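## Task

The stand's post is already pinned at the correct height; leave it pinned there, and never drop it quickly, even while gripping it. Move the wooden block out of the tote and onto the stand's top plate. At the end the tote must sit on the work bench with no part hanging past its edge. One or both robots may be used. Finish by releasing everything and backing the robots away. Any robot toppling or left leaning fails the job, and nothing may count as placed if a robot is still what holds it there.

## Robot and tools

Robots: two identical Hello Robot Stretch 3 units, r1 and r2. Each has a two-wheel differential base (0.33 m long, 0.34 m wide, passive omni wheel at the rear), a lift carriage on a vertical mast, and a telescoping arm that reaches out to the robot's RIGHT side. The base cannot strafe; to move the gripper forward or back you drive the base. Turning in place pivots around the point between the drive wheels, 0.05 m behind the front edge. With the arm in and wrist folded, a turn sweeps a 0.28 m radius; an unfolded level gripper reaches beyond that.

Frames: each robot's base frame has its origin on the floor between the drive wheels, x forward, y left, z up. hand_pose is expressed in this frame, at the point where closed fingertips meet (fingertip pads are 0.04 m round). Odometry is the base frame as it was at scene start. Each robot reports in its own frames, so relative positions between robots come only from images, lidar_m, wrist_depth_mm and head_depth_mm.

execute_actions: argument actions is a list holding one action or nothing (empty list = just report state and images). The action is an object keyed by "r1" and/or "r2". Per robot you may give:
- base: exactly one of {"translate_m": d}, a relative drive from the base's last reported position, metres, -1 to 1, positive forward; or {"rotate_rad": d}, a relative turn in place, radians, -3.2 to 3.2, positive counter-clockwise seen from above.
- joints: absolute targets by name: lift_m 0 to 1.1 (arm height on mast); arm_m 0 to 0.52 (extension); wrist_yaw_rad -1.345 to 4.42 (0 along the arm, positive swings toward the front, 3.0 folded over the base); wrist_pitch_rad -1.57 to 0.451 (0 level, negative tips fingers down); wrist_roll_rad -2.911 to 2.911 (0 fingers side by side); gripper_m -0.089 to 0.179 (bigger is wider; real gap is 0.007 to 0.025 m less, zero below 0.007); head_pan_rad -3.953 to 1.73 (0 forward, positive left, -1.57 looks along the arm); head_tilt_rad -1.53 to 0.419 (negative looks down).
- contact_limits: {"arm_m": effort percent 1 to 100}; the arm motion halts with contact_stop when its effort hits that level. Lower is softer; too low stops instantly.
All motions in one action start together; an action runs at most 15 s. Anything omitted may keep pushing toward an older target. Unknown keys or out-of-range values reject the whole call. Optional cameras: list of names (r1_head_camera, r1_nav_camera, r1_wrist_camera, r2_head_camera, r2_nav_camera, r2_wrist_camera, or "all"); omitted/null means all, [] means none. If a result reports a stop, later calls in that same reply are skipped.

wait: seconds 0 to 10; nothing new is commanded, returns state and images. zoom_image: camera plus region [x0, y0, x1, y1] in pixels from the top-left of that camera's latest full image, at most 504x504. finished_scene: scene number (1 or 2); irreversible, and the result reveals the next scene's task.

Result lines: base_status and joint_status give how each commanded motion ended: done, off_target (resting away from target, maybe still pushing), contact_stop, time_out, torque_fault (after the last three the target is dropped). on_its_own covers things not commanded in this call; "held at" is a held target, not a position. joint_positions gives readings. motor_effort is percent of maximum, positive toward higher joint values, peak in brackets; readings carry fixed biases and noise. Positive wheel effort pushes forward. lidar_m: 12 distances in metres, 30-degree sectors starting straight ahead and going counter-clockwise (4th left, 7th behind, 10th right), plane 0.17 m above floor, range 0.15 to 12, "-" for nothing; sees other robots, not clear objects or itself. wrist_depth_mm (45 to 1000) and head_depth_mm (280 to 4000, sideways image) are 7x7 grids of median depth, row by row from top left. base_odometry counts wheel rotation (slip counts). turned_by_wheels and turned_by_imu give turning since the last result. base_tilt in degrees, forward and right positive, with a fixed offset up to about 4 degrees. The pictures line lists image order. Camera calibration (K, distortion, T_world_to_cam mapping the carrying robot's base frame to the camera) is supplied and may be slightly off.

Speed: the base moves fast (0.30 m/s, 1.9 rad/s) only when stowed: lift_m under 0.30, arm_m under 0.03, wrist_yaw_rad over 2.54; otherwise 0.10 m/s and 0.63 rad/s.

Gripper: to grasp, command a value below the object's width; to release, go at least 0.02 above where the pads met it. Readings and done do not prove a grasp; check images. Over-squeezing triggers a force reduction and slipping.

Hazards: lift and arm go slack after a contact_stop; a slack lift may sink under load. Wrist, head and base never auto-stop. Prolonged wrist strain cuts its servo for 10 s. Fold or unfold the wrist only with lift_m 0.32 to 0.95, pitch -0.4 and roll near 0; once folded, lift may go down to 0.25. With yaw below -0.4 keep pitch at -0.5 or lower. Pushing against something rigid with the gripper above about 0.45 m can tip the robot; never drive while the hand holds or hooks something fixed. If tilted, reverse the last move in small steps, free the gripper, lower lift to about 0.2. Robots pressing into each other fails the run; once bases touch, stop driving. Equal commands give slightly different travel (up to 2.5 cm per metre), dangerous when sharing a load. Lower the stand's post slowly, keep it supported when unpinned, and avoid drops and hard impacts. Loose objects may get nudged occasionally. The simulation keeps running while you compose replies, holding the last command.

Each tool is called after ">>>" as name([rows], argument=value, ...), one row to a line, values as JSON.

## Session

>>> execute_actions(actions=[])

Scene clock: 0.00 s.
r1.base_odometry: x=+0.000 y=+0.000 heading=+0.000 (m, m, rad; r1's odometry frame)
r1.turned_by_wheels: +0.000 (rad since the last result)
r1.turned_by_imu: +0.000 (rad since the last result)
r1.base_tilt: forward=-0.2 right=+1.4 (deg)
r1.lidar_m: 1.47 3.41 3.51 1.51 1.60 0.97 1.92 5.35 1.66 1.16 1.10 1.13
r1.head_depth_mm: 1341 1330 1329 1316 1300 1298 1286 / 1509 1502 1492 1477 1465 1453 1437 / 1741 1713 1698 1688 1671 1656 1638 / 1925 2017 1985 1955 1948 1933 1899 / 2041 2429 2383 2362 2327 2297 2155 / 2056 2886 2958 2922 2902 2776 2229 / 2079 3231 3337 3415 3416 3224 2211
r1.base_status: not commanded
r1.joint_positions: lift_m=+0.537 arm_m=+0.001 wrist_yaw_rad=+2.974 wrist_pitch_rad=-0.525 wrist_roll_rad=-0.004 gripper_m=+0.037 head_pan_rad=+0.007 head_tilt_rad=+0.014
r1.joint_status: not commanded
r1.motor_effort: left_wheel=-1 right_wheel=-1 lift_m=+19 arm_m=+0 wrist_yaw_rad=+0 wrist_pitch_rad=+4 wrist_roll_rad=+1 gripper_m=+0 head_pan_rad=+0 head_tilt_rad=+2 (%)
r1.hand_pose: x=+0.0138 y=+0.0609 z=+0.5266 quat_wxyz=(+0.240, +0.694, +0.126, +0.667) (m; r1's base frame)
r1.wrist_depth_mm: - - - - - - - / - - - - - - - / - - - - - - - / 950 973 - 980 - - - / 818 833 - 834 870 853 857 / 710 712 - 727 705 720 750 / 635 641 - 650 641 647 651
r2.base_odometry: x=+0.000 y=+0.000 heading=+0.000 (m, m, rad; r2's odometry frame)
r2.turned_by_wheels: +0.000 (rad since the last result)
r2.turned_by_imu: +0.000 (rad since the last result)
r2.base_tilt: forward=-0.3 right=+0.9 (deg)
r2.lidar_m: 3.97 1.22 1.35 3.19 2.01 1.01 0.83 0.82 0.91 1.42 3.54 3.91
r2.head_depth_mm: 2215 3479 - - - 3215 2209 / 2203 3439 - - - 3186 2216 / 2192 3455 - - - 3210 2233 / 2198 3428 - - - 3205 2221 / 2193 3413 3886 3912 3942 3210 2233 / 2179 3388 3781 3810 3857 3228 2224 / 2185 3399 3660 3699 3766 3221 2234
r2.base_status: not commanded
r2.joint_positions: lift_m=+0.444 arm_m=+0.001 wrist_yaw_rad=+3.121 wrist_pitch_rad=-0.619 wrist_roll_rad=+0.011 gripper_m=+0.037 head_pan_rad=+0.010 head_tilt_rad=+0.010
r2.joint_status: not commanded
r2.motor_effort: left_wheel=+0 right_wheel=-1 lift_m=+31 arm_m=-1 wrist_yaw_rad=+0 wrist_pitch_rad=+6 wrist_roll_rad=+0 gripper_m=+1 head_pan_rad=+1 head_tilt_rad=+2 (%)
r2.hand_pose: x=-0.0172 y=+0.0487 z=+0.4142 quat_wxyz=(+0.224, +0.679, +0.207, +0.668) (m; r2's base frame)
r2.wrist_depth_mm: - - - - - - - / - - - - - - - / 937 953 - 976 - - - / 784 802 795 828 822 840 833 / 684 686 694 714 708 719 715 / 617 598 - 631 619 616 622 / 528 551 - - 536 552 556
pictures: r1_head_camera (sideways: a quarter turn clockwise sets it upright), r1_nav_camera (sideways: a quarter turn counterclockwise sets it upright), r1_wrist_camera, r2_head_camera (sideways: a quarter turn clockwise sets it upright), r2_nav_camera (sideways: a quarter turn counterclockwise sets it upright), r2_wrist_camera
Images, in order (width x height): r1_head_camera 896x504, r1_nav_camera 672x504, r1_wrist_camera 644x364, r2_head_camera 896x504, r2_nav_camera 672x504, r2_wrist_camera 644x364.

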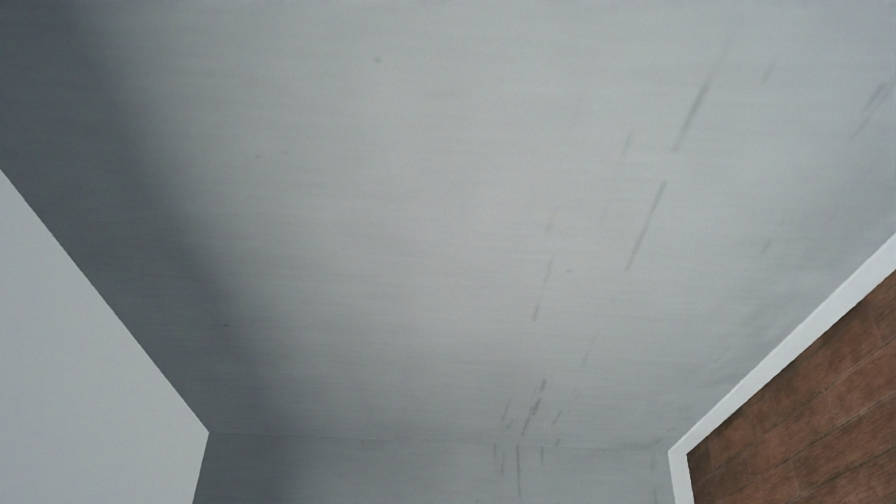

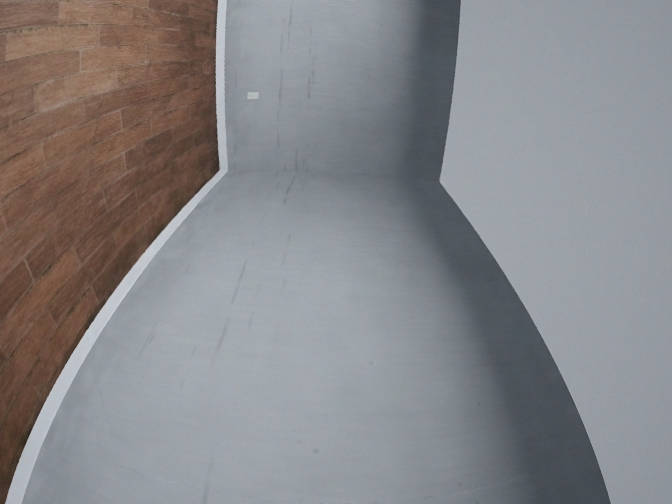

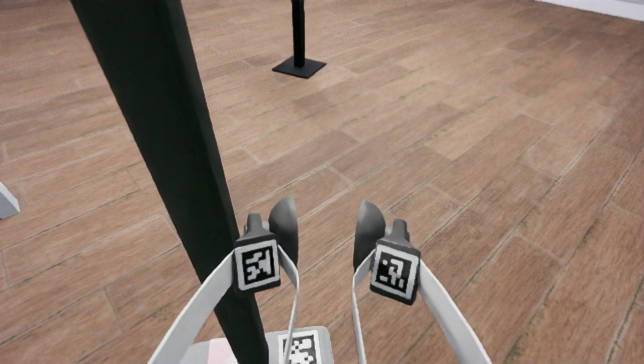

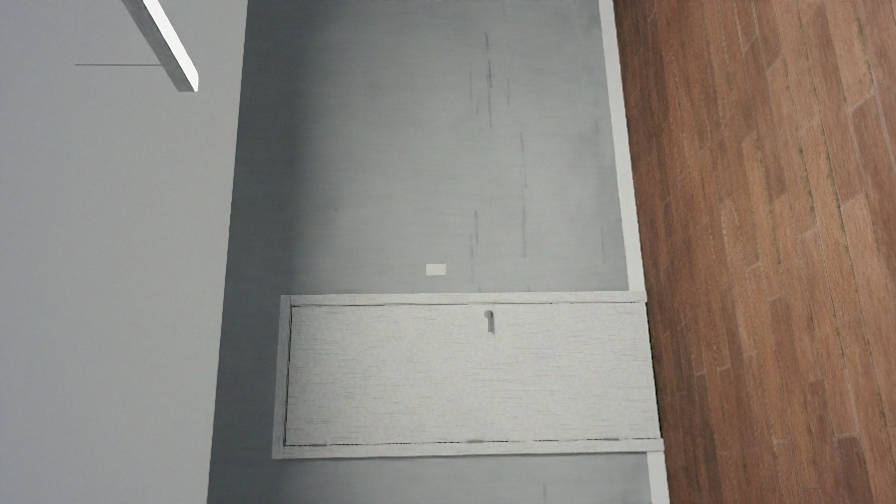

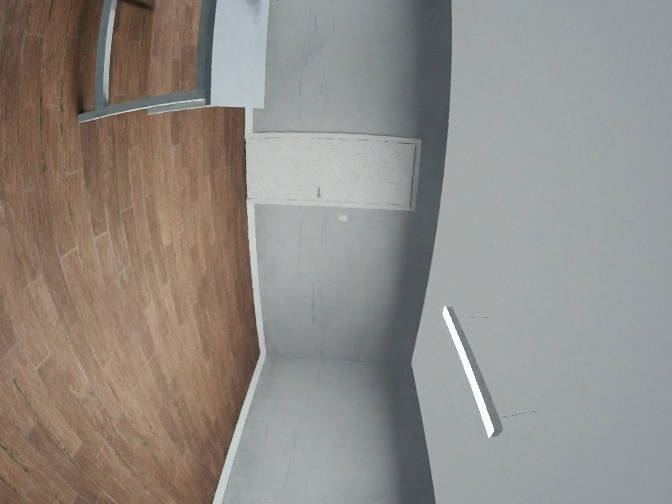

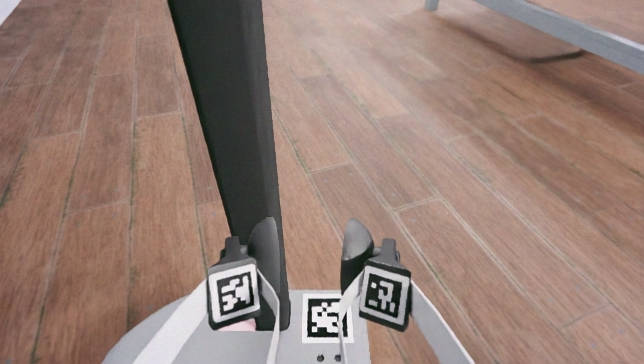

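>>> execute_actions([
  {"r1":{"base":{"rotate_rad":2.4},"joints":{"head_tilt_rad":-0.4}},"r2":{"joints":{"head_pan_rad":0.95,"head_tilt_rad":-0.4}}},
], cameras=["r1_head_camera","r1_nav_camera","r2_head_camera","r2_nav_camera"])

Scene clock: 8.93 s.
r1.base_odometry: x=+0.000 y=+0.000 heading=+2.400 (m, m, rad; r1's odometry frame)
r1.turned_by_wheels: +2.400 (rad since the last result)
r1.turned_by_imu: +2.366 (rad since the last result)
r1.base_tilt: forward=-0.2 right=+1.4 (deg)
r1.lidar_m: 0.97 1.82 1.92 2.26 1.29 1.10 1.10 1.26 2.14 3.40 1.50 3.68
r1.head_depth_mm: 3112 3302 3533 3349 2315 1754 1426 / 3210 3405 3672 3322 2306 1759 1421 / 3266 3484 3724 3067 2262 1744 1414 / 3360 3591 3857 1337 1938 1682 1381 / 3422 3681 3942 1309 1984 1660 1364 / 3509 3749 - 1299 2044 1720 1389 / 3597 3885 3274 1285 2066 1701 1377
r1.base_status: done
r1.joint_positions: lift_m=+0.537 arm_m=+0.001 wrist_yaw_rad=+2.974 wrist_pitch_rad=-0.525 wrist_roll_rad=-0.004 gripper_m=+0.037 head_pan_rad=+0.007 head_tilt_rad=-0.395
r1.joint_status: all done
r1.motor_effort: left_wheel=-2(6) right_wheel=+0(4) lift_m=+20(20) arm_m=+0(1) wrist_yaw_rad=+0(0) wrist_pitch_rad=+5(5) wrist_roll_rad=+0(0) gripper_m=+0(0) head_pan_rad=+0(1) head_tilt_rad=-2(27) (%)
r1.hand_pose: x=+0.0138 y=+0.0609 z=+0.5266 quat_wxyz=(+0.240, +0.694, +0.126, +0.667) (m; r1's base frame)
r1.wrist_depth_mm: - - - - - - - / - - - - - - - / - - - - - - - / 997 957 969 - 950 991 - / 821 794 - 848 849 842 847 / 710 704 - 723 719 720 744 / 628 637 - 662 634 646 643
r2.base_odometry: x=+0.000 y=+0.000 heading=+0.000 (m, m, rad; r2's odometry frame)
r2.turned_by_wheels: +0.000 (rad since the last result)
r2.turned_by_imu: +0.001 (rad since the last result)
r2.base_tilt: forward=-0.2 right=+1.0 (deg)
r2.lidar_m: 3.97 1.22 1.34 3.21 2.00 1.01 0.83 0.82 0.91 1.42 3.54 3.87
r2.head_depth_mm: 3495 3677 3810 1372 2143 1583 1390 / 3685 3950 1822 1471 2170 1618 1395 / 3886 - 1700 2551 2168 1692 1397 / - - 1869 2708 2171 1698 1398 / - - 2051 2693 2023 1699 1408 / - - 2064 3054 2117 1718 1409 / - - - 2772 2200 1725 1420
r2.base_status: not commanded
r2.joint_positions: lift_m=+0.444 arm_m=+0.001 wrist_yaw_rad=+3.121 wrist_pitch_rad=-0.619 wrist_roll_rad=+0.011 gripper_m=+0.037 head_pan_rad=+0.943 head_tilt_rad=-0.394
r2.joint_status: all done
r2.motor_effort: left_wheel=-1(0) right_wheel=-1(1) lift_m=+31(31) arm_m=-1(1) wrist_yaw_rad=-1(1) wrist_pitch_rad=+6(6) wrist_roll_rad=+0(1) gripper_m=+1(1) head_pan_rad=+4(50) head_tilt_rad=-1(26) (%)
r2.hand_pose: x=-0.0172 y=+0.0487 z=+0.4142 quat_wxyz=(+0.224, +0.679, +0.207, +0.668) (m; r2's base frame)
r2.wrist_depth_mm: - - - - - - - / - - - - - - - / 945 963 - 978 - 994 - / 790 791 797 819 835 840 841 / 686 690 696 697 707 722 716 / 597 609 - 625 623 612 621 / 531 541 - - 532 549 549
pictures: r1_head_camera (sideways: a quarter turn clockwise sets it upright), r1_nav_camera (sideways: a quarter turn counterclockwise sets it upright), r2_head_camera (sideways: a quarter turn clockwise sets it upright), r2_nav_camera (sideways: a quarter turn counterclockwise sets it upright)
camera_calibration (this result's frames):
r1_head_camera: T_world_to_cam=[[-0.404262, -0.0625246, -0.912504, 1.21618], [-0.0514893, 0.997634, -0.0455466, 0.068319], [0.913193, 0.0285714, -0.406525, 0.481769], [0, 0, 0, 1]] pos_world=[0.0552266, -0.00588085, 1.30874]
r1_nav_camera: T_world_to_cam=[[0.357314, 0.0404097, 0.93311, -1.177], [0.0414702, -0.998765, 0.0273729, 0.026065], [0.933063, 0.0289156, -0.358548, 0.41656], [0, 0, 0, 1]] pos_world=[0.0308005, 0.0615499, 1.24691]
r2_head_camera: T_world_to_cam=[[-0.255223, -0.326021, -0.910259, 1.20704], [-0.833482, 0.551359, 0.0362194, -0.0365091], [0.490071, 0.767928, -0.412452, 0.491632], [0, 0, 0, 1]] pos_world=[0.0366992, 0.036111, 1.30281]
r2_nav_camera: T_world_to_cam=[[0.18288, 0.34406, 0.920966, -1.1599], [0.792954, -0.605395, 0.0687064, -0.0367763], [0.581187, 0.717719, -0.383538, 0.45655], [0, 0, 0, 1]] pos_world=[-0.0240558, 0.0491367, 1.24586]
Images, in order (width x height): r1_head_camera 896x504, r1_nav_camera 672x504, r2_head_camera 896x504, r2_nav_camera 672x504.

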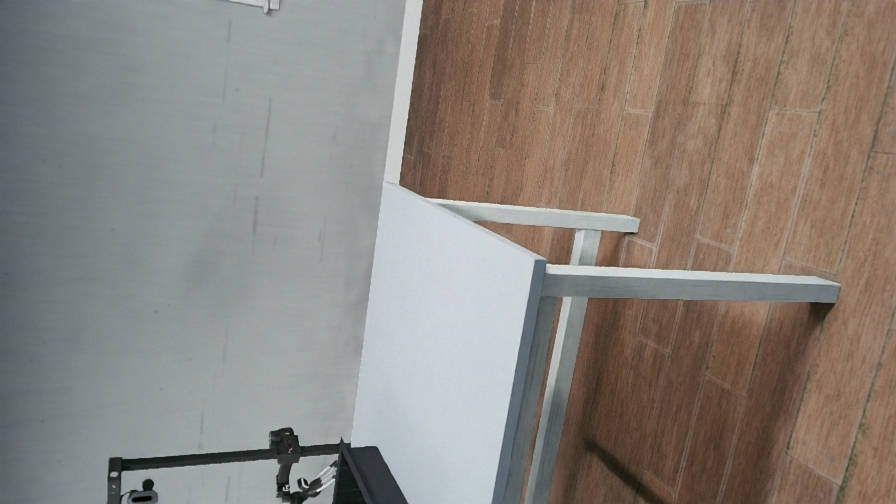

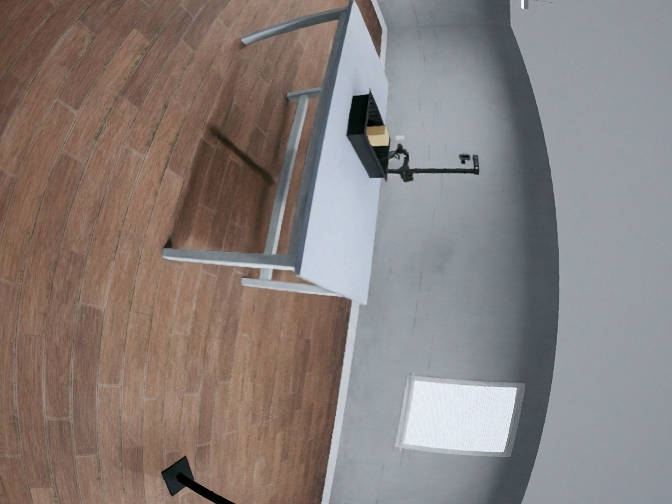

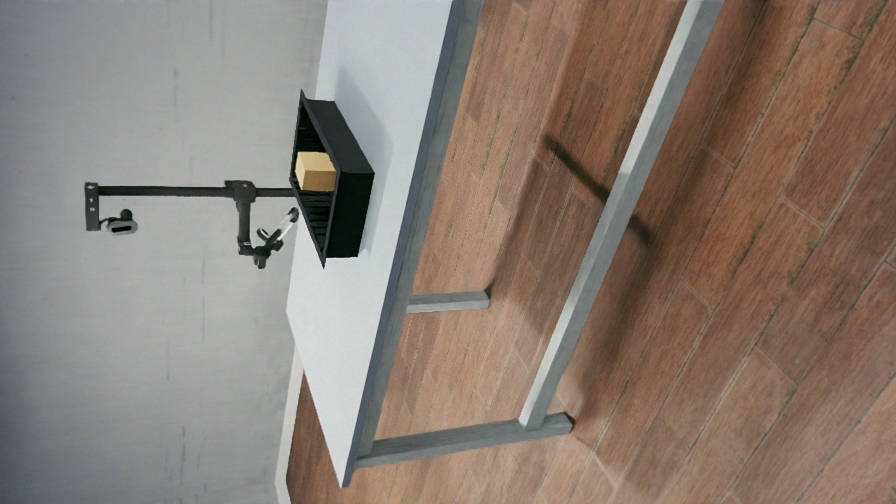

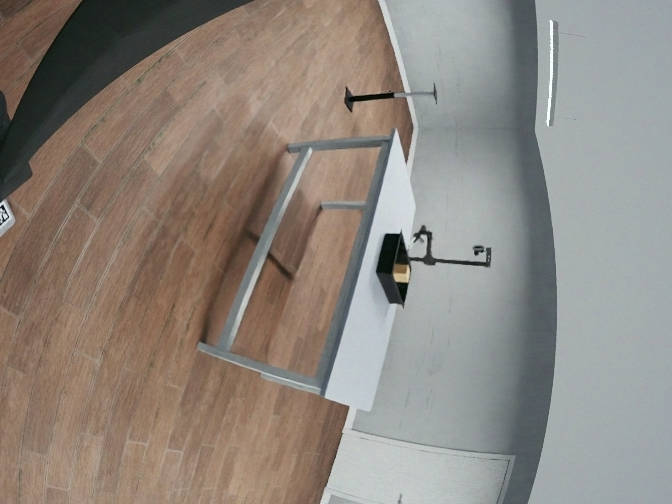

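>>> execute_actions([
  {"r1":{"base":{"rotate_rad":0.8},"joints":{"lift_m":0.28,"wrist_pitch_rad":-0.4,"head_pan_rad":-1.57}}},
], cameras=["r1_head_camera"])

>>> execute_actions([
  {"r1":{"base":{"translate_m":1.0}}},
], cameras=[])

>>> execute_actions([
  {"r1":{"base":{"translate_m":0.27},"joints":{"lift_m":0.6}}},
], cameras=[])

>>> execute_actions([
  {"r1":{"base":{"rotate_rad":0.51},"joints":{"lift_m":0.94,"head_tilt_rad":-0.75}}},
], cameras=["r1_head_camera","r1_nav_camera"])

Scene clock: 39.43 s.
r1.base_odometry: x=+0.000 y=+0.000 heading=-3.083 (m, m, rad; r1's odometry frame)
r1.turned_by_wheels: +0.800 (rad since the last result)
r1.turned_by_imu: +0.788 (rad since the last result)
r1.base_tilt: forward=-0.2 right=+1.5 (deg)
r1.lidar_m: 1.92 4.44 1.57 1.15 1.11 1.14 1.55 3.41 3.52 1.50 0.99 0.97
r1.head_depth_mm: - - - 3358 2313 1776 1430 / - - - 3304 2292 1757 1419 / 3957 - - 3056 2105 1733 1414 / 3748 - - 3242 2259 1738 1402 / 3512 3769 - 3188 2221 1717 1401 / 3370 3608 3843 3159 2229 1710 1389 / 3190 3406 3663 3129 2203 1686 1387
r1.base_status: done
r1.joint_positions: lift_m=+0.280 arm_m=+0.001 wrist_yaw_rad=+2.974 wrist_pitch_rad=-0.419 wrist_roll_rad=-0.004 gripper_m=+0.037 head_pan_rad=-1.563 head_tilt_rad=-0.395
r1.joint_status: all done
r1.motor_effort: left_wheel=-2(5) right_wheel=+1(4) lift_m=+17(18) arm_m=-1(0) wrist_yaw_rad=+0(0) wrist_pitch_rad=+6(7) wrist_roll_rad=+0(0) gripper_m=-1(0) head_pan_rad=-3(36) head_tilt_rad=-2(2) (%)
r1.hand_pose: x=+0.0162 y=+0.0753 z=+0.2926 quat_wxyz=(+0.205, +0.700, +0.089, +0.678) (m; r1's base frame)
r1.wrist_depth_mm: 800 - - - - - - / 872 - - - - - - / 880 - 913 916 938 944 899 / 680 694 679 699 713 720 719 / 563 564 - 573 586 591 582 / 476 488 - 495 473 491 501 / - - - - 416 424 433
r2.base_odometry: x=+0.000 y=+0.000 heading=+0.000 (m, m, rad; r2's odometry frame)
r2.turned_by_wheels: +0.000 (rad since the last result)
r2.turned_by_imu: +0.001 (rad since the last result)
r2.base_tilt: forward=-0.3 right=+1.0 (deg)
r2.lidar_m: 3.97 1.22 1.35 3.22 2.00 1.01 0.83 0.82 0.91 1.42 3.54 3.89
r2.head_depth_mm: 3482 3674 3799 1379 2145 1594 1391 / 3686 3955 1817 1473 2150 1622 1391 / 3914 - 1709 2576 2171 1690 1401 / - - 1873 2713 2172 1705 1399 / - - 2049 2688 2035 1714 1401 / - - 2080 3048 2098 1713 1409 / - - - 2777 2188 1724 1409
r2.base_status: not commanded
r2.joint_positions: lift_m=+0.444 arm_m=+0.001 wrist_yaw_rad=+3.121 wrist_pitch_rad=-0.619 wrist_roll_rad=+0.011 gripper_m=+0.037 head_pan_rad=+0.943 head_tilt_rad=-0.394
r2.joint_status: not commanded
r2.motor_effort: left_wheel=+0(0) right_wheel=-1(1) lift_m=+31(31) arm_m=-1(1) wrist_yaw_rad=+1(1) wrist_pitch_rad=+6(6) wrist_roll_rad=+0(0) gripper_m=+1(1) head_pan_rad=+4(4) head_tilt_rad=-2(3) (%)
r2.hand_pose: x=-0.0172 y=+0.0487 z=+0.4142 quat_wxyz=(+0.224, +0.679, +0.207, +0.668) (m; r2's base frame)
r2.wrist_depth_mm: - - - - - - - / - - - - - - - / 939 957 - 978 997 996 - / 808 789 792 812 826 836 852 / 675 693 683 713 716 715 731 / 600 599 - 628 623 621 612 / 527 544 - - 533 551 554
pictures: r1_head_camera (sideways: a quarter turn clockwise sets it upright)
camera_calibration (this result's frames):
r1_head_camera: T_world_to_cam=[[-0.0629384, 0.404471, -0.912383, 1.21394], [0.997581, 0.0525189, -0.0455333, 0.0619023], [0.0295005, -0.913042, -0.406798, 0.487515], [0, 0, 0, 1]] pos_world=[0.000269223, -0.0491346, 1.30872]
Images, in order (width x height): r1_head_camera 896x504.

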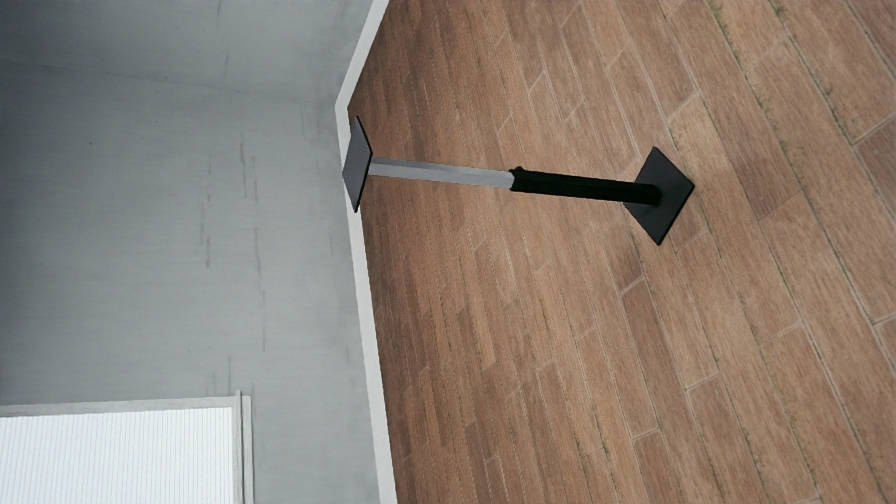

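Scene clock: 44.37 s.
r1.base_odometry: x=-0.998 y=-0.058 heading=-3.083 (m, m, rad; r1's odometry frame)
r1.turned_by_wheels: +0.000 (rad since the last result)
r1.turned_by_imu: +0.000 (rad since the last result)
r1.base_tilt: forward=-0.1 right=+1.5 (deg)
r1.lidar_m: 0.92 4.50 2.27 1.67 1.62 1.67 2.27 4.27 0.72 1.12 1.08 1.11
r1.head_depth_mm: 3803 - - 3358 2321 813 1354 / 3572 3952 - 3355 946 751 1314 / 3399 3691 3959 3269 940 720 1380 / 3188 3450 3768 3063 930 716 1328 / 3029 3279 3510 1309 923 711 626 / 2895 3105 3330 3154 915 705 588 / 2730 2949 3184 3100 905 700 571
r1.base_status: done
r1.joint_positions: lift_m=+0.280 arm_m=+0.001 wrist_yaw_rad=+2.974 wrist_pitch_rad=-0.418 wrist_roll_rad=-0.004 gripper_m=+0.037 head_pan_rad=-1.563 head_tilt_rad=-0.395
r1.joint_status: not commanded
r1.motor_effort: left_wheel=-1(7) right_wheel=+0(5) lift_m=+17(17) arm_m=-1(0) wrist_yaw_rad=+0(0) wrist_pitch_rad=+6(7) wrist_roll_rad=+0(0) gripper_m=+0(1) head_pan_rad=-3(3) head_tilt_rad=-3(2) (%)
r1.hand_pose: x=+0.0163 y=+0.0754 z=+0.2928 quat_wxyz=(+0.204, +0.700, +0.089, +0.678) (m; r1's base frame)
r1.wrist_depth_mm: - - - - - - - / - - - - - - - / 893 - 887 879 925 954 972 / 680 693 696 705 713 701 745 / 564 566 - 570 584 583 593 / 470 496 - 479 477 497 504 / - - - - 417 428 430
r2.base_odometry: x=+0.000 y=+0.000 heading=+0.000 (m, m, rad; r2's odometry frame)
r2.turned_by_wheels: +0.000 (rad since the last result)
r2.turned_by_imu: +0.000 (rad since the last result)
r2.base_tilt: forward=-0.3 right=+1.0 (deg)
r2.lidar_m: 3.97 1.22 1.35 3.22 2.00 1.01 0.83 0.82 0.90 1.42 3.54 3.91
r2.head_depth_mm: 3467 3672 3815 1378 2141 1584 1388 / 3653 3916 1821 1469 2140 1619 1392 / 3882 - 1706 2580 2160 1693 1391 / - - 1878 2697 2171 1708 1397 / - - 2055 2689 2016 1722 1406 / - - 2067 3038 2105 1711 1406 / - - - 2762 2201 1727 1404
r2.base_status: not commanded
r2.joint_positions: lift_m=+0.444 arm_m=+0.001 wrist_yaw_rad=+3.121 wrist_pitch_rad=-0.619 wrist_roll_rad=+0.011 gripper_m=+0.037 head_pan_rad=+0.943 head_tilt_rad=-0.394
r2.joint_status: not commanded
r2.motor_effort: left_wheel=+0(0) right_wheel=-1(1) lift_m=+31(31) arm_m=-1(1) wrist_yaw_rad=+1(0) wrist_pitch_rad=+6(6) wrist_roll_rad=+0(0) gripper_m=+0(1) head_pan_rad=+4(4) head_tilt_rad=-2(2) (%)
r2.hand_pose: x=-0.0172 y=+0.0487 z=+0.4142 quat_wxyz=(+0.224, +0.679, +0.207, +0.668) (m; r2's base frame)
r2.wrist_depth_mm: - - - - - - - / - - - - - - - / 952 970 - - 999 - - / 794 798 784 817 831 837 836 / 675 691 686 698 702 718 721 / 595 612 - 624 619 623 632 / 537 555 - - 538 547 554
pictures: none
No camera images: the call's "cameras" was empty. Leave "cameras" out to get every camera's image.

Scene clock: 48.53 s.
r1.base_odometry: x=-1.268 y=-0.074 heading=-3.083 (m, m, rad; r1's odometry frame)
r1.turned_by_wheels: +0.000 (rad since the last result)
r1.turned_by_imu: +0.000 (rad since the last result)
r1.base_tilt: forward=-0.1 right=+1.5 (deg)
r1.lidar_m: 0.65 4.27 2.45 1.81 1.75 1.80 2.46 4.48 0.86 0.98 0.94 0.97
r1.head_depth_mm: 3682 - - 3370 954 728 607 / 3454 3750 - 3327 946 724 586 / 3241 3485 3846 1354 938 723 585 / 3042 3251 3594 3213 929 695 580 / 2890 3123 3372 3196 923 625 577 / 2736 2960 3183 3188 845 702 567 / 2628 2803 2980 3093 861 679 545
r1.base_status: done
r1.joint_positions: lift_m=+0.600 arm_m=+0.001 wrist_yaw_rad=+2.974 wrist_pitch_rad=-0.418 wrist_roll_rad=-0.004 gripper_m=+0.037 head_pan_rad=-1.563 head_tilt_rad=-0.395
r1.joint_status: all done
r1.motor_effort: left_wheel=-1(7) right_wheel=+1(5) lift_m=+22(23) arm_m=-1(0) wrist_yaw_rad=+0(0) wrist_pitch_rad=+6(6) wrist_roll_rad=+0(0) gripper_m=-1(0) head_pan_rad=-3(3) head_tilt_rad=-3(3) (%)
r1.hand_pose: x=+0.0163 y=+0.0755 z=+0.6125 quat_wxyz=(+0.204, +0.700, +0.089, +0.678) (m; r1's base frame)
r1.wrist_depth_mm: - - - - - - - / - - - - - - - / - - - - - - - / - - - - - - - / - - - - - - - / 851 853 - 858 828 863 899 / 725 751 717 750 740 766 763
r2.base_odometry: x=+0.000 y=+0.000 heading=+0.000 (m, m, rad; r2's odometry frame)
r2.turned_by_wheels: +0.000 (rad since the last result)
r2.turned_by_imu: +0.000 (rad since the last result)
r2.base_tilt: forward=-0.2 right=+1.0 (deg)
r2.lidar_m: 3.97 1.22 1.35 3.23 2.00 1.01 0.83 0.82 0.90 1.42 3.54 3.90
r2.head_depth_mm: 3412 3674 2203 1375 2140 1584 1388 / 3688 3904 1823 1470 2165 1625 1391 / 3911 - 1701 2567 2158 1696 1394 / - - 1869 2720 2166 1708 1400 / - - 2056 2703 2012 1704 1402 / - - 2063 3064 2105 1709 1409 / - - - 2748 2202 1724 1410
r2.base_status: not commanded
r2.joint_positions: lift_m=+0.444 arm_m=+0.001 wrist_yaw_rad=+3.121 wrist_pitch_rad=-0.619 wrist_roll_rad=+0.011 gripper_m=+0.037 head_pan_rad=+0.943 head_tilt_rad=-0.394
r2.joint_status: not commanded
r2.motor_effort: left_wheel=+0(0) right_wheel=-1(1) lift_m=+31(31) arm_m=-1(1) wrist_yaw_rad=+1(1) wrist_pitch_rad=+6(6) wrist_roll_rad=+0(0) gripper_m=+0(0) head_pan_rad=+4(4) head_tilt_rad=-3(2) (%)
r2.hand_pose: x=-0.0172 y=+0.0487 z=+0.4142 quat_wxyz=(+0.224, +0.679, +0.207, +0.668) (m; r2's base frame)
r2.wrist_depth_mm: - - - - - - - / - - - - - - - / 968 932 - 977 990 992 - / 795 802 796 807 821 835 840 / 686 693 696 712 710 705 725 / 593 608 - 626 633 622 628 / 535 541 - - 541 543 558
pictures: none
No camera images: the call's "cameras" was empty. Leave "cameras" out to get every camera's image.

Scene clock: 52.47 s.
r1.base_odometry: x=-1.268 y=-0.074 heading=-2.574 (m, m, rad; r1's odometry frame)
r1.turned_by_wheels: +0.510 (rad since the last result)
r1.turned_by_imu: +0.502 (rad since the last result)
r1.base_tilt: forward=-0.1 right=+1.4 (deg)
r1.lidar_m: 4.27 2.54 1.82 1.74 1.80 2.42 4.49 0.86 0.98 0.94 0.97 0.65
r1.head_depth_mm: 2723 2956 938 720 - - 1184 / 2737 3009 893 786 - 537 1181 / 2716 2945 878 740 - - - / 2700 2967 882 715 - - - / 2699 2955 943 754 - - 1181 / 2712 2933 935 750 641 529 1159 / 2594 2544 926 746 624 547 1156
r1.base_status: done
r1.joint_positions: lift_m=+0.940 arm_m=+0.001 wrist_yaw_rad=+2.974 wrist_pitch_rad=-0.418 wrist_roll_rad=-0.004 gripper_m=+0.037 head_pan_rad=-1.563 head_tilt_rad=-0.740
r1.joint_status: all done
r1.motor_effort: left_wheel=-1(5) right_wheel=+0(3) lift_m=+22(26) arm_m=+0(1) wrist_yaw_rad=+0(1) wrist_pitch_rad=+6(6) wrist_roll_rad=+0(0) gripper_m=-1(0) head_pan_rad=-3(3) head_tilt_rad=-5(28) (%)
r1.hand_pose: x=+0.0163 y=+0.0755 z=+0.9525 quat_wxyz=(+0.204, +0.700, +0.089, +0.678) (m; r1's base frame)
r1.wrist_depth_mm: - - - - - - - / - - - - - - - / - - - - - - - / - - - - - - - / - - - - - - - / - - - - - - - / - - - - - - -
r2.base_odometry: x=+0.000 y=+0.000 heading=+0.000 (m, m, rad; r2's odometry frame)
r2.turned_by_wheels: +0.000 (rad since the last result)
r2.turned_by_imu: +0.000 (rad since the last result)
r2.base_tilt: forward=-0.3 right=+1.0 (deg)
r2.lidar_m: 3.98 1.23 1.35 3.21 2.00 1.01 0.83 0.82 0.90 1.42 3.55 3.91
r2.head_depth_mm: 3391 2146 2289 1372 2147 1592 1393 / 3659 3925 1827 1476 2150 1621 1394 / 3909 - 1701 2575 2153 1697 1391 / - - 1876 2708 2168 1700 1399 / - - 2046 2702 2040 1705 1406 / - - 2068 3057 2115 1705 1413 / - - - 2776 2209 1723 1411
r2.base_status: not commanded
r2.joint_positions: lift_m=+0.444 arm_m=+0.001 wrist_yaw_rad=+3.121 wrist_pitch_rad=-0.619 wrist_roll_rad=+0.011 gripper_m=+0.037 head_pan_rad=+0.943 head_tilt_rad=-0.394
r2.joint_status: not commanded
r2.motor_effort: left_wheel=+0(0) right_wheel=-1(1) lift_m=+31(31) arm_m=-1(1) wrist_yaw_rad=+0(1) wrist_pitch_rad=+6(6) wrist_roll_rad=+0(1) gripper_m=+1(1) head_pan_rad=+4(5) head_tilt_rad=-2(2) (%)
r2.hand_pose: x=-0.0172 y=+0.0487 z=+0.4142 quat_wxyz=(+0.224, +0.679, +0.207, +0.668) (m; r2's base frame)
r2.wrist_depth_mm: - - - - - - - / - - - - - - - / 932 926 - 969 996 - - / 788 804 799 829 823 854 832 / 690 689 687 720 695 715 710 / 590 607 - 625 625 617 615 / 533 557 - - 534 554 552
pictures: r1_head_camera (sideways: a quarter turn clockwise sets it upright), r1_nav_camera (sideways: a quarter turn counterclockwise sets it upright)
camera_calibration (this result's frames):
r1_head_camera: T_world_to_cam=[[-0.0650482, 0.689502, -0.721357, 0.964893], [0.997493, 0.0651089, -0.027715, 0.0386888], [0.0278573, -0.721352, -0.692009, 0.858588], [0, 0, 0, 1]] pos_world=[0.000254839, -0.0484702, 1.29126]
r1_nav_camera: T_world_to_cam=[[0.0429693, -0.652342, 0.756706, -0.94504], [-0.998675, -0.0495252, 0.0140147, 0.0498101], [0.0283336, -0.756305, -0.653605, 0.805981], [0, 0, 0, 1]] pos_world=[0.0675155, -0.00445523, 1.24121]
Images, in order (width x height): r1_head_camera 896x504, r1_nav_camera 672x504.

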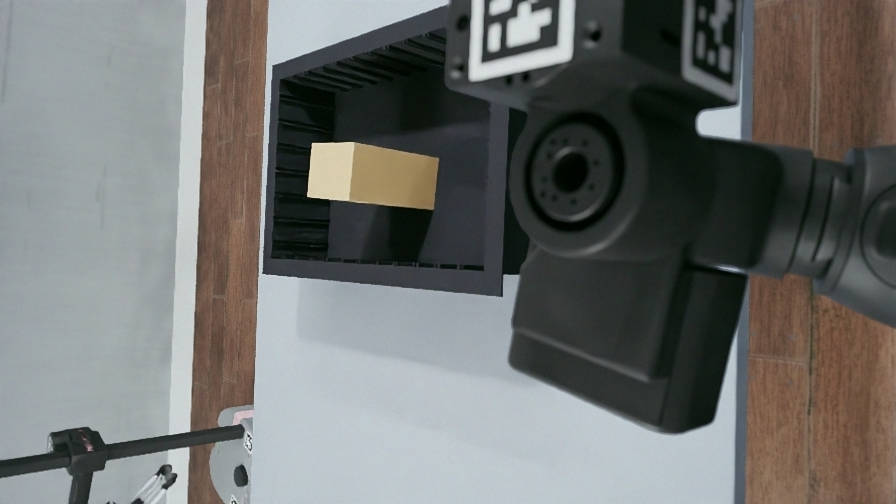

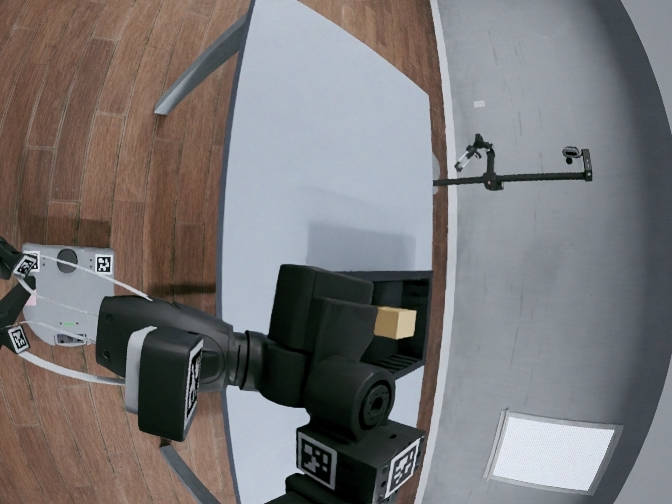

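>>> execute_actions([
  {"r1":{"base":{"translate_m":-0.04},"joints":{"wrist_yaw_rad":0}}},
], cameras=[])

>>> execute_actions([
  {"r1":{"joints":{"lift_m":1.03,"wrist_pitch_rad":-0.7,"arm_m":0.2,"gripper_m":0.14}}},
], cameras=["r1_head_camera","r1_wrist_camera"])

Scene clock: 62.03 s.
r1.base_odometry: x=-1.234 y=-0.052 heading=-2.574 (m, m, rad; r1's odometry frame)
r1.turned_by_wheels: +0.000 (rad since the last result)
r1.turned_by_imu: +0.001 (rad since the last result)
r1.base_tilt: forward=-0.2 right=+1.5 (deg)
r1.lidar_m: 4.29 2.49 1.82 1.75 1.80 2.42 4.46 0.82 0.98 0.94 0.97 0.69
r1.head_depth_mm: 2700 2980 970 810 - - - / 2727 3001 878 747 - - - / 2721 2989 887 806 - - 1133 / 2725 2969 882 776 - - 1131 / 2720 2972 879 695 631 551 1166 / 2730 2923 935 751 627 550 1159 / 2591 2528 928 747 624 546 1153
r1.base_status: done
r1.joint_positions: lift_m=+0.940 arm_m=+0.001 wrist_yaw_rad=+0.002 wrist_pitch_rad=-0.418 wrist_roll_rad=-0.004 gripper_m=+0.037 head_pan_rad=-1.563 head_tilt_rad=-0.740
r1.joint_status: all done
r1.motor_effort: left_wheel=-2(4) right_wheel=+1(2) lift_m=+22(22) arm_m=+0(0) wrist_yaw_rad=-2(1) wrist_pitch_rad=+6(6) wrist_roll_rad=+0(0) gripper_m=+0(0) head_pan_rad=-3(3) head_tilt_rad=-4(4) (%)
r1.hand_pose: x=-0.0210 y=-0.3702 z=+0.9525 quat_wxyz=(+0.693, +0.148, -0.690, -0.146) (m; r1's base frame)
r1.wrist_depth_mm: - - - - - - - / - - - - - - - / 657 668 667 553 632 699 709 / 505 496 493 480 494 539 544 / 423 427 408 428 428 409 452 / 351 364 341 325 329 351 374 / 311 312 313 317 319 323 325
r2.base_odometry: x=+0.000 y=+0.000 heading=+0.000 (m, m, rad; r2's odometry frame)
r2.turned_by_wheels: +0.000 (rad since the last result)
r2.turned_by_imu: +0.000 (rad since the last result)
r2.base_tilt: forward=-0.2 right=+0.9 (deg)
r2.lidar_m: 3.97 1.22 1.35 3.22 2.01 1.01 0.83 0.82 0.90 1.42 3.53 3.90
r2.head_depth_mm: 3435 3563 2328 1375 2146 1585 1392 / 3719 3937 1818 1473 2149 1619 1395 / 3895 - 1708 2585 2162 1689 1396 / - - 1869 2717 2173 1698 1401 / - - 2055 2699 2026 1712 1405 / - - 2064 3038 2095 1710 1411 / - - - 2767 2207 1727 1408
r2.base_status: not commanded
r2.joint_positions: lift_m=+0.444 arm_m=+0.001 wrist_yaw_rad=+3.121 wrist_pitch_rad=-0.619 wrist_roll_rad=+0.011 gripper_m=+0.037 head_pan_rad=+0.943 head_tilt_rad=-0.394
r2.joint_status: not commanded
r2.motor_effort: left_wheel=+0(0) right_wheel=-1(1) lift_m=+31(31) arm_m=-1(1) wrist_yaw_rad=+0(0) wrist_pitch_rad=+6(6) wrist_roll_rad=+0(0) gripper_m=+1(1) head_pan_rad=+4(4) head_tilt_rad=-2(2) (%)
r2.hand_pose: x=-0.0172 y=+0.0487 z=+0.4142 quat_wxyz=(+0.224, +0.679, +0.207, +0.668) (m; r2's base frame)
r2.wrist_depth_mm: - - - - - - - / - - - - - - - / 941 964 - 985 - - 991 / 791 803 781 835 827 838 840 / 690 687 690 724 708 703 721 / 602 595 - 619 629 630 628 / 529 548 - - 529 556 552
pictures: none
No camera images: the call's "cameras" was empty. Leave "cameras" out to get every camera's image.

Scene clock: 64.73 s.
r1.base_odometry: x=-1.234 y=-0.052 heading=-2.574 (m, m, rad; r1's odometry frame)
r1.turned_by_wheels: +0.000 (rad since the last result)
r1.turned_by_imu: +0.000 (rad since the last result)
r1.base_tilt: forward=-0.2 right=+1.4 (deg)
r1.lidar_m: 4.32 2.50 1.82 1.74 1.80 2.41 4.46 0.82 0.99 0.94 0.97 0.69
r1.head_depth_mm: - - 967 735 642 563 1184 / - - 848 742 625 558 1179 / - - 887 746 628 557 1175 / 2720 2978 881 748 629 554 1173 / 2724 2970 908 696 631 551 1159 / 2715 2931 935 750 628 549 1158 / 2591 2518 925 745 625 547 1158
r1.base_status: not commanded
r1.joint_positions: lift_m=+1.030 arm_m=+0.200 wrist_yaw_rad=+0.000 wrist_pitch_rad=-0.710 wrist_roll_rad=-0.004 gripper_m=+0.140 head_pan_rad=-1.563 head_tilt_rad=-0.741
r1.joint_status: all done
r1.motor_effort: left_wheel=-2(1) right_wheel=+1(0) lift_m=+22(20) arm_m=+2(2) wrist_yaw_rad=+0(2) wrist_pitch_rad=+4(6) wrist_roll_rad=+0(0) gripper_m=+0(92) head_pan_rad=-3(3) head_tilt_rad=-4(4) (%)
r1.hand_pose: x=-0.0215 y=-0.5233 z=+0.9832 quat_wxyz=(+0.664, +0.247, -0.661, -0.246) (m; r1's base frame)
r1.wrist_depth_mm: - - - - - - - / 603 612 622 624 622 630 643 / 528 528 508 505 486 531 540 / 457 463 445 329 444 459 480 / 410 421 379 395 415 424 420 / 376 364 355 372 367 - 380 / 336 343 317 335 342 289 349
r2.base_odometry: x=+0.000 y=+0.000 heading=+0.000 (m, m, rad; r2's odometry frame)
r2.turned_by_wheels: +0.000 (rad since the last result)
r2.turned_by_imu: +0.000 (rad since the last result)
r2.base_tilt: forward=-0.2 right=+0.9 (deg)
r2.lidar_m: 3.98 1.22 1.35 3.20 2.00 1.01 0.83 0.82 0.90 1.42 3.55 3.91
r2.head_depth_mm: 3403 3637 2338 1375 2143 1591 1385 / 3707 3856 1830 1469 2155 1617 1393 / 3895 - 1705 2548 2164 1697 1394 / - - 1874 2711 2185 1695 1403 / - - 2047 2707 2027 1706 1401 / - - 2066 3049 2104 1720 1406 / - - - 2756 2211 1719 1416
r2.base_status: not commanded
r2.joint_positions: lift_m=+0.444 arm_m=+0.001 wrist_yaw_rad=+3.121 wrist_pitch_rad=-0.619 wrist_roll_rad=+0.011 gripper_m=+0.037 head_pan_rad=+0.943 head_tilt_rad=-0.394
r2.joint_status: not commanded
r2.motor_effort: left_wheel=+0(0) right_wheel=-1(1) lift_m=+31(31) arm_m=-1(1) wrist_yaw_rad=+1(0) wrist_pitch_rad=+6(6) wrist_roll_rad=+0(0) gripper_m=+1(0) head_pan_rad=+3(4) head_tilt_rad=-2(1) (%)
r2.hand_pose: x=-0.0172 y=+0.0487 z=+0.4142 quat_wxyz=(+0.224, +0.679, +0.207, +0.668) (m; r2's base frame)
r2.wrist_depth_mm: - - - - - - - / - - - - - - - / 934 950 - 996 - - - / 790 808 797 804 803 832 849 / 692 695 683 706 710 724 726 / 599 596 - 619 627 609 628 / 534 549 - - 534 554 555
pictures: r1_head_camera (sideways: a quarter turn clockwise sets it upright), r1_wrist_camera
camera_calibration (this result's frames):
r1_head_camera: T_world_to_cam=[[-0.0650479, 0.689621, -0.721243, 0.964745], [0.997493, 0.0651117, -0.0277055, 0.0386765], [0.0278551, -0.721238, -0.692127, 0.858743], [0, 0, 0, 1]] pos_world=[0.000254739, -0.0484684, 1.29125]
r1_wrist_camera: T_world_to_cam=[[-0.998186, -0.0533182, 0.0279766, -0.0773886], [-0.0593368, 0.792102, -0.607498, 1.04093], [0.0102304, -0.608056, -0.793828, 0.633267], [0, 0, 0, 1]] pos_world=[-0.0219616, -0.443584, 1.13723]
Images, in order (width x height): r1_head_camera 896x504, r1_wrist_camera 644x364.

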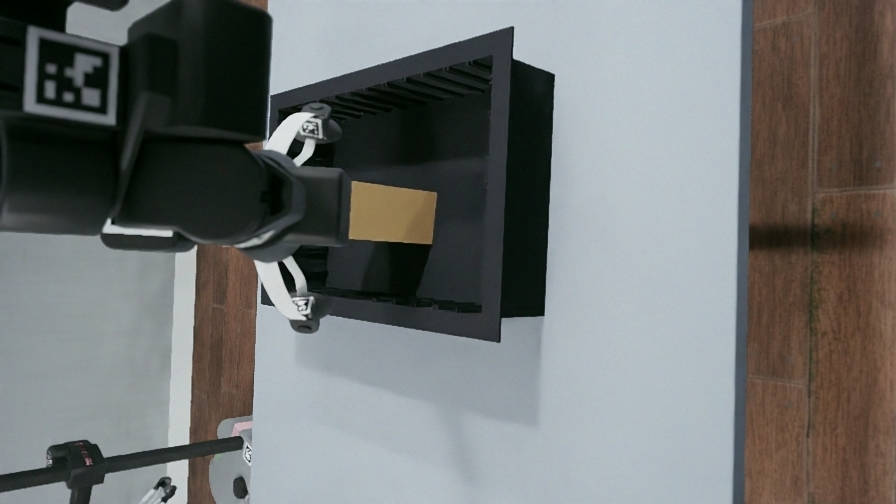

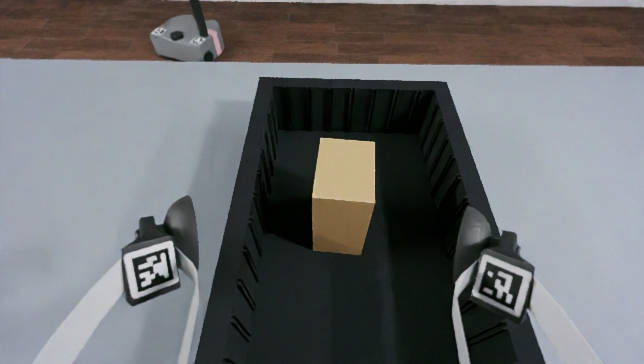

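>>> execute_actions([
  {"r1":{"base":{"translate_m":-0.018},"joints":{"lift_m":0.9,"arm_m":0.325,"gripper_m":0.12}}},
], cameras=["r1_head_camera","r1_wrist_camera"])

Scene clock: 72.83 s.
r1.base_odometry: x=-1.219 y=-0.043 heading=-2.574 (m, m, rad; r1's odometry frame)
r1.turned_by_wheels: +0.000 (rad since the last result)
r1.turned_by_imu: +0.001 (rad since the last result)
r1.base_tilt: forward=-0.2 right=+1.5 (deg)
r1.lidar_m: 4.34 2.48 1.82 1.74 1.80 2.42 4.44 0.80 0.99 0.94 0.97 0.70
r1.head_depth_mm: 2705 2959 - - 627 561 1182 / 2723 2920 832 723 625 559 1177 / 2704 2971 - 757 627 557 1177 / 2711 2992 882 736 630 555 1172 / 2690 2983 878 675 630 552 1165 / 2693 2937 933 751 627 550 1161 / 2577 2528 926 746 623 546 1154
r1.base_status: done
r1.joint_positions: lift_m=+0.900 arm_m=+0.325 wrist_yaw_rad=+0.000 wrist_pitch_rad=-0.711 wrist_roll_rad=-0.004 gripper_m=+0.120 head_pan_rad=-1.563 head_tilt_rad=-0.741
r1.joint_status: all done
r1.motor_effort: left_wheel=-1(5) right_wheel=+1(2) lift_m=+17(18) arm_m=+1(2) wrist_yaw_rad=-1(0) wrist_pitch_rad=+4(4) wrist_roll_rad=+0(0) gripper_m=-1(81) head_pan_rad=-3(3) head_tilt_rad=-5(4) (%)
r1.hand_pose: x=-0.0215 y=-0.6482 z=+0.8535 quat_wxyz=(+0.664, +0.247, -0.661, -0.246) (m; r1's base frame)
r1.wrist_depth_mm: - - - - - - - / 394 396 285 299 293 285 411 / 341 330 315 328 336 245 349 / 300 204 285 150 296 243 302 / 267 174 261 134 257 225 182 / 242 159 233 126 185 204 164 / 215 176 219 203 219 221 156
r2.base_odometry: x=+0.000 y=+0.000 heading=+0.000 (m, m, rad; r2's odometry frame)
r2.turned_by_wheels: +0.000 (rad since the last result)
r2.turned_by_imu: +0.000 (rad since the last result)
r2.base_tilt: forward=-0.4 right=+1.0 (deg)
r2.lidar_m: 3.96 1.22 1.34 3.22 2.01 1.02 0.83 0.82 0.90 1.42 3.54 3.92
r2.head_depth_mm: 3464 3637 2332 1371 2139 1594 1386 / 3679 3826 1818 1479 2149 1627 1390 / 3893 - 1695 2567 2162 1696 1399 / - - 1871 2712 2156 1707 1404 / - - 2045 2682 2021 1705 1405 / - - 2076 3046 2111 1716 1403 / - - - 2765 2204 1725 1408
r2.base_status: not commanded
r2.joint_positions: lift_m=+0.444 arm_m=+0.001 wrist_yaw_rad=+3.121 wrist_pitch_rad=-0.619 wrist_roll_rad=+0.011 gripper_m=+0.037 head_pan_rad=+0.943 head_tilt_rad=-0.394
r2.joint_status: not commanded
r2.motor_effort: left_wheel=+0(0) right_wheel=-1(1) lift_m=+31(31) arm_m=-1(1) wrist_yaw_rad=+0(0) wrist_pitch_rad=+6(6) wrist_roll_rad=+0(0) gripper_m=+1(1) head_pan_rad=+4(4) head_tilt_rad=-3(3) (%)
r2.hand_pose: x=-0.0172 y=+0.0487 z=+0.4142 quat_wxyz=(+0.224, +0.679, +0.207, +0.668) (m; r2's base frame)
r2.wrist_depth_mm: - - - - - - - / - - - - - - - / 931 954 - 990 - 1000 - / 796 797 791 810 823 844 845 / 683 698 694 703 703 705 725 / 606 600 - 631 628 624 630 / 527 539 - - 538 553 557
pictures: r1_head_camera (sideways: a quarter turn clockwise sets it upright), r1_wrist_camera
camera_calibration (this result's frames):
r1_head_camera: T_world_to_cam=[[-0.065048, 0.689621, -0.721243, 0.964744], [0.997493, 0.0651119, -0.0277055, 0.0386764], [0.0278552, -0.721237, -0.692128, 0.858744], [0, 0, 0, 1]] pos_world=[0.000254745, -0.0484684, 1.29125]
r1_wrist_camera: T_world_to_cam=[[-0.99819, -0.0532554, 0.0279543, -0.080374], [-0.0592778, 0.792363, -0.607163, 1.06096], [0.0101848, -0.607721, -0.794085, 0.454771], [0, 0, 0, 1]] pos_world=[-0.021969, -0.568571, 1.00755]
Images, in order (width x height): r1_head_camera 896x504, r1_wrist_camera 644x364.

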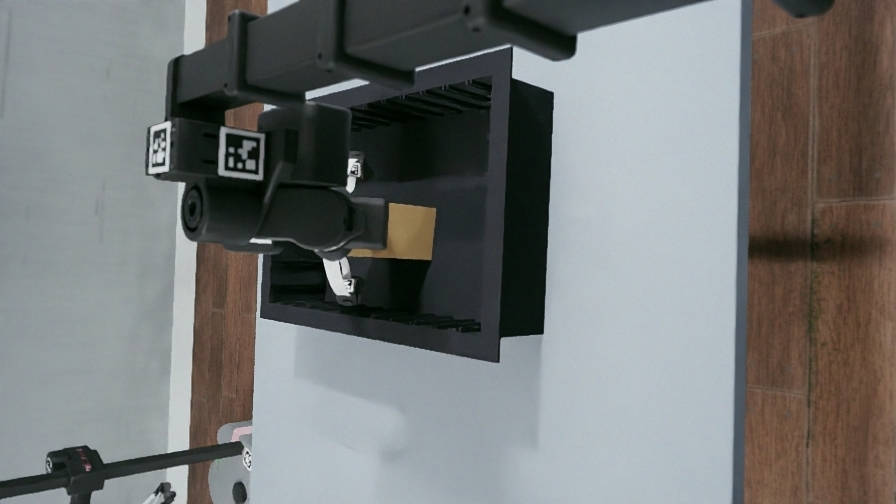

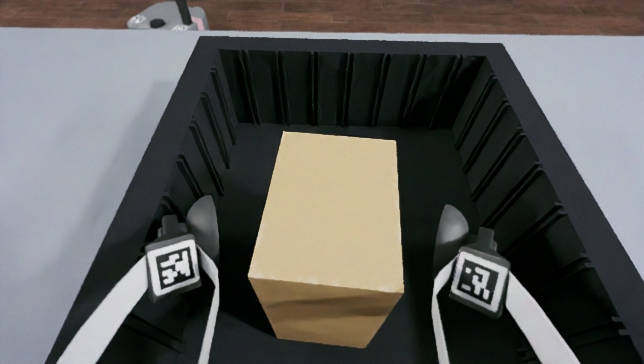

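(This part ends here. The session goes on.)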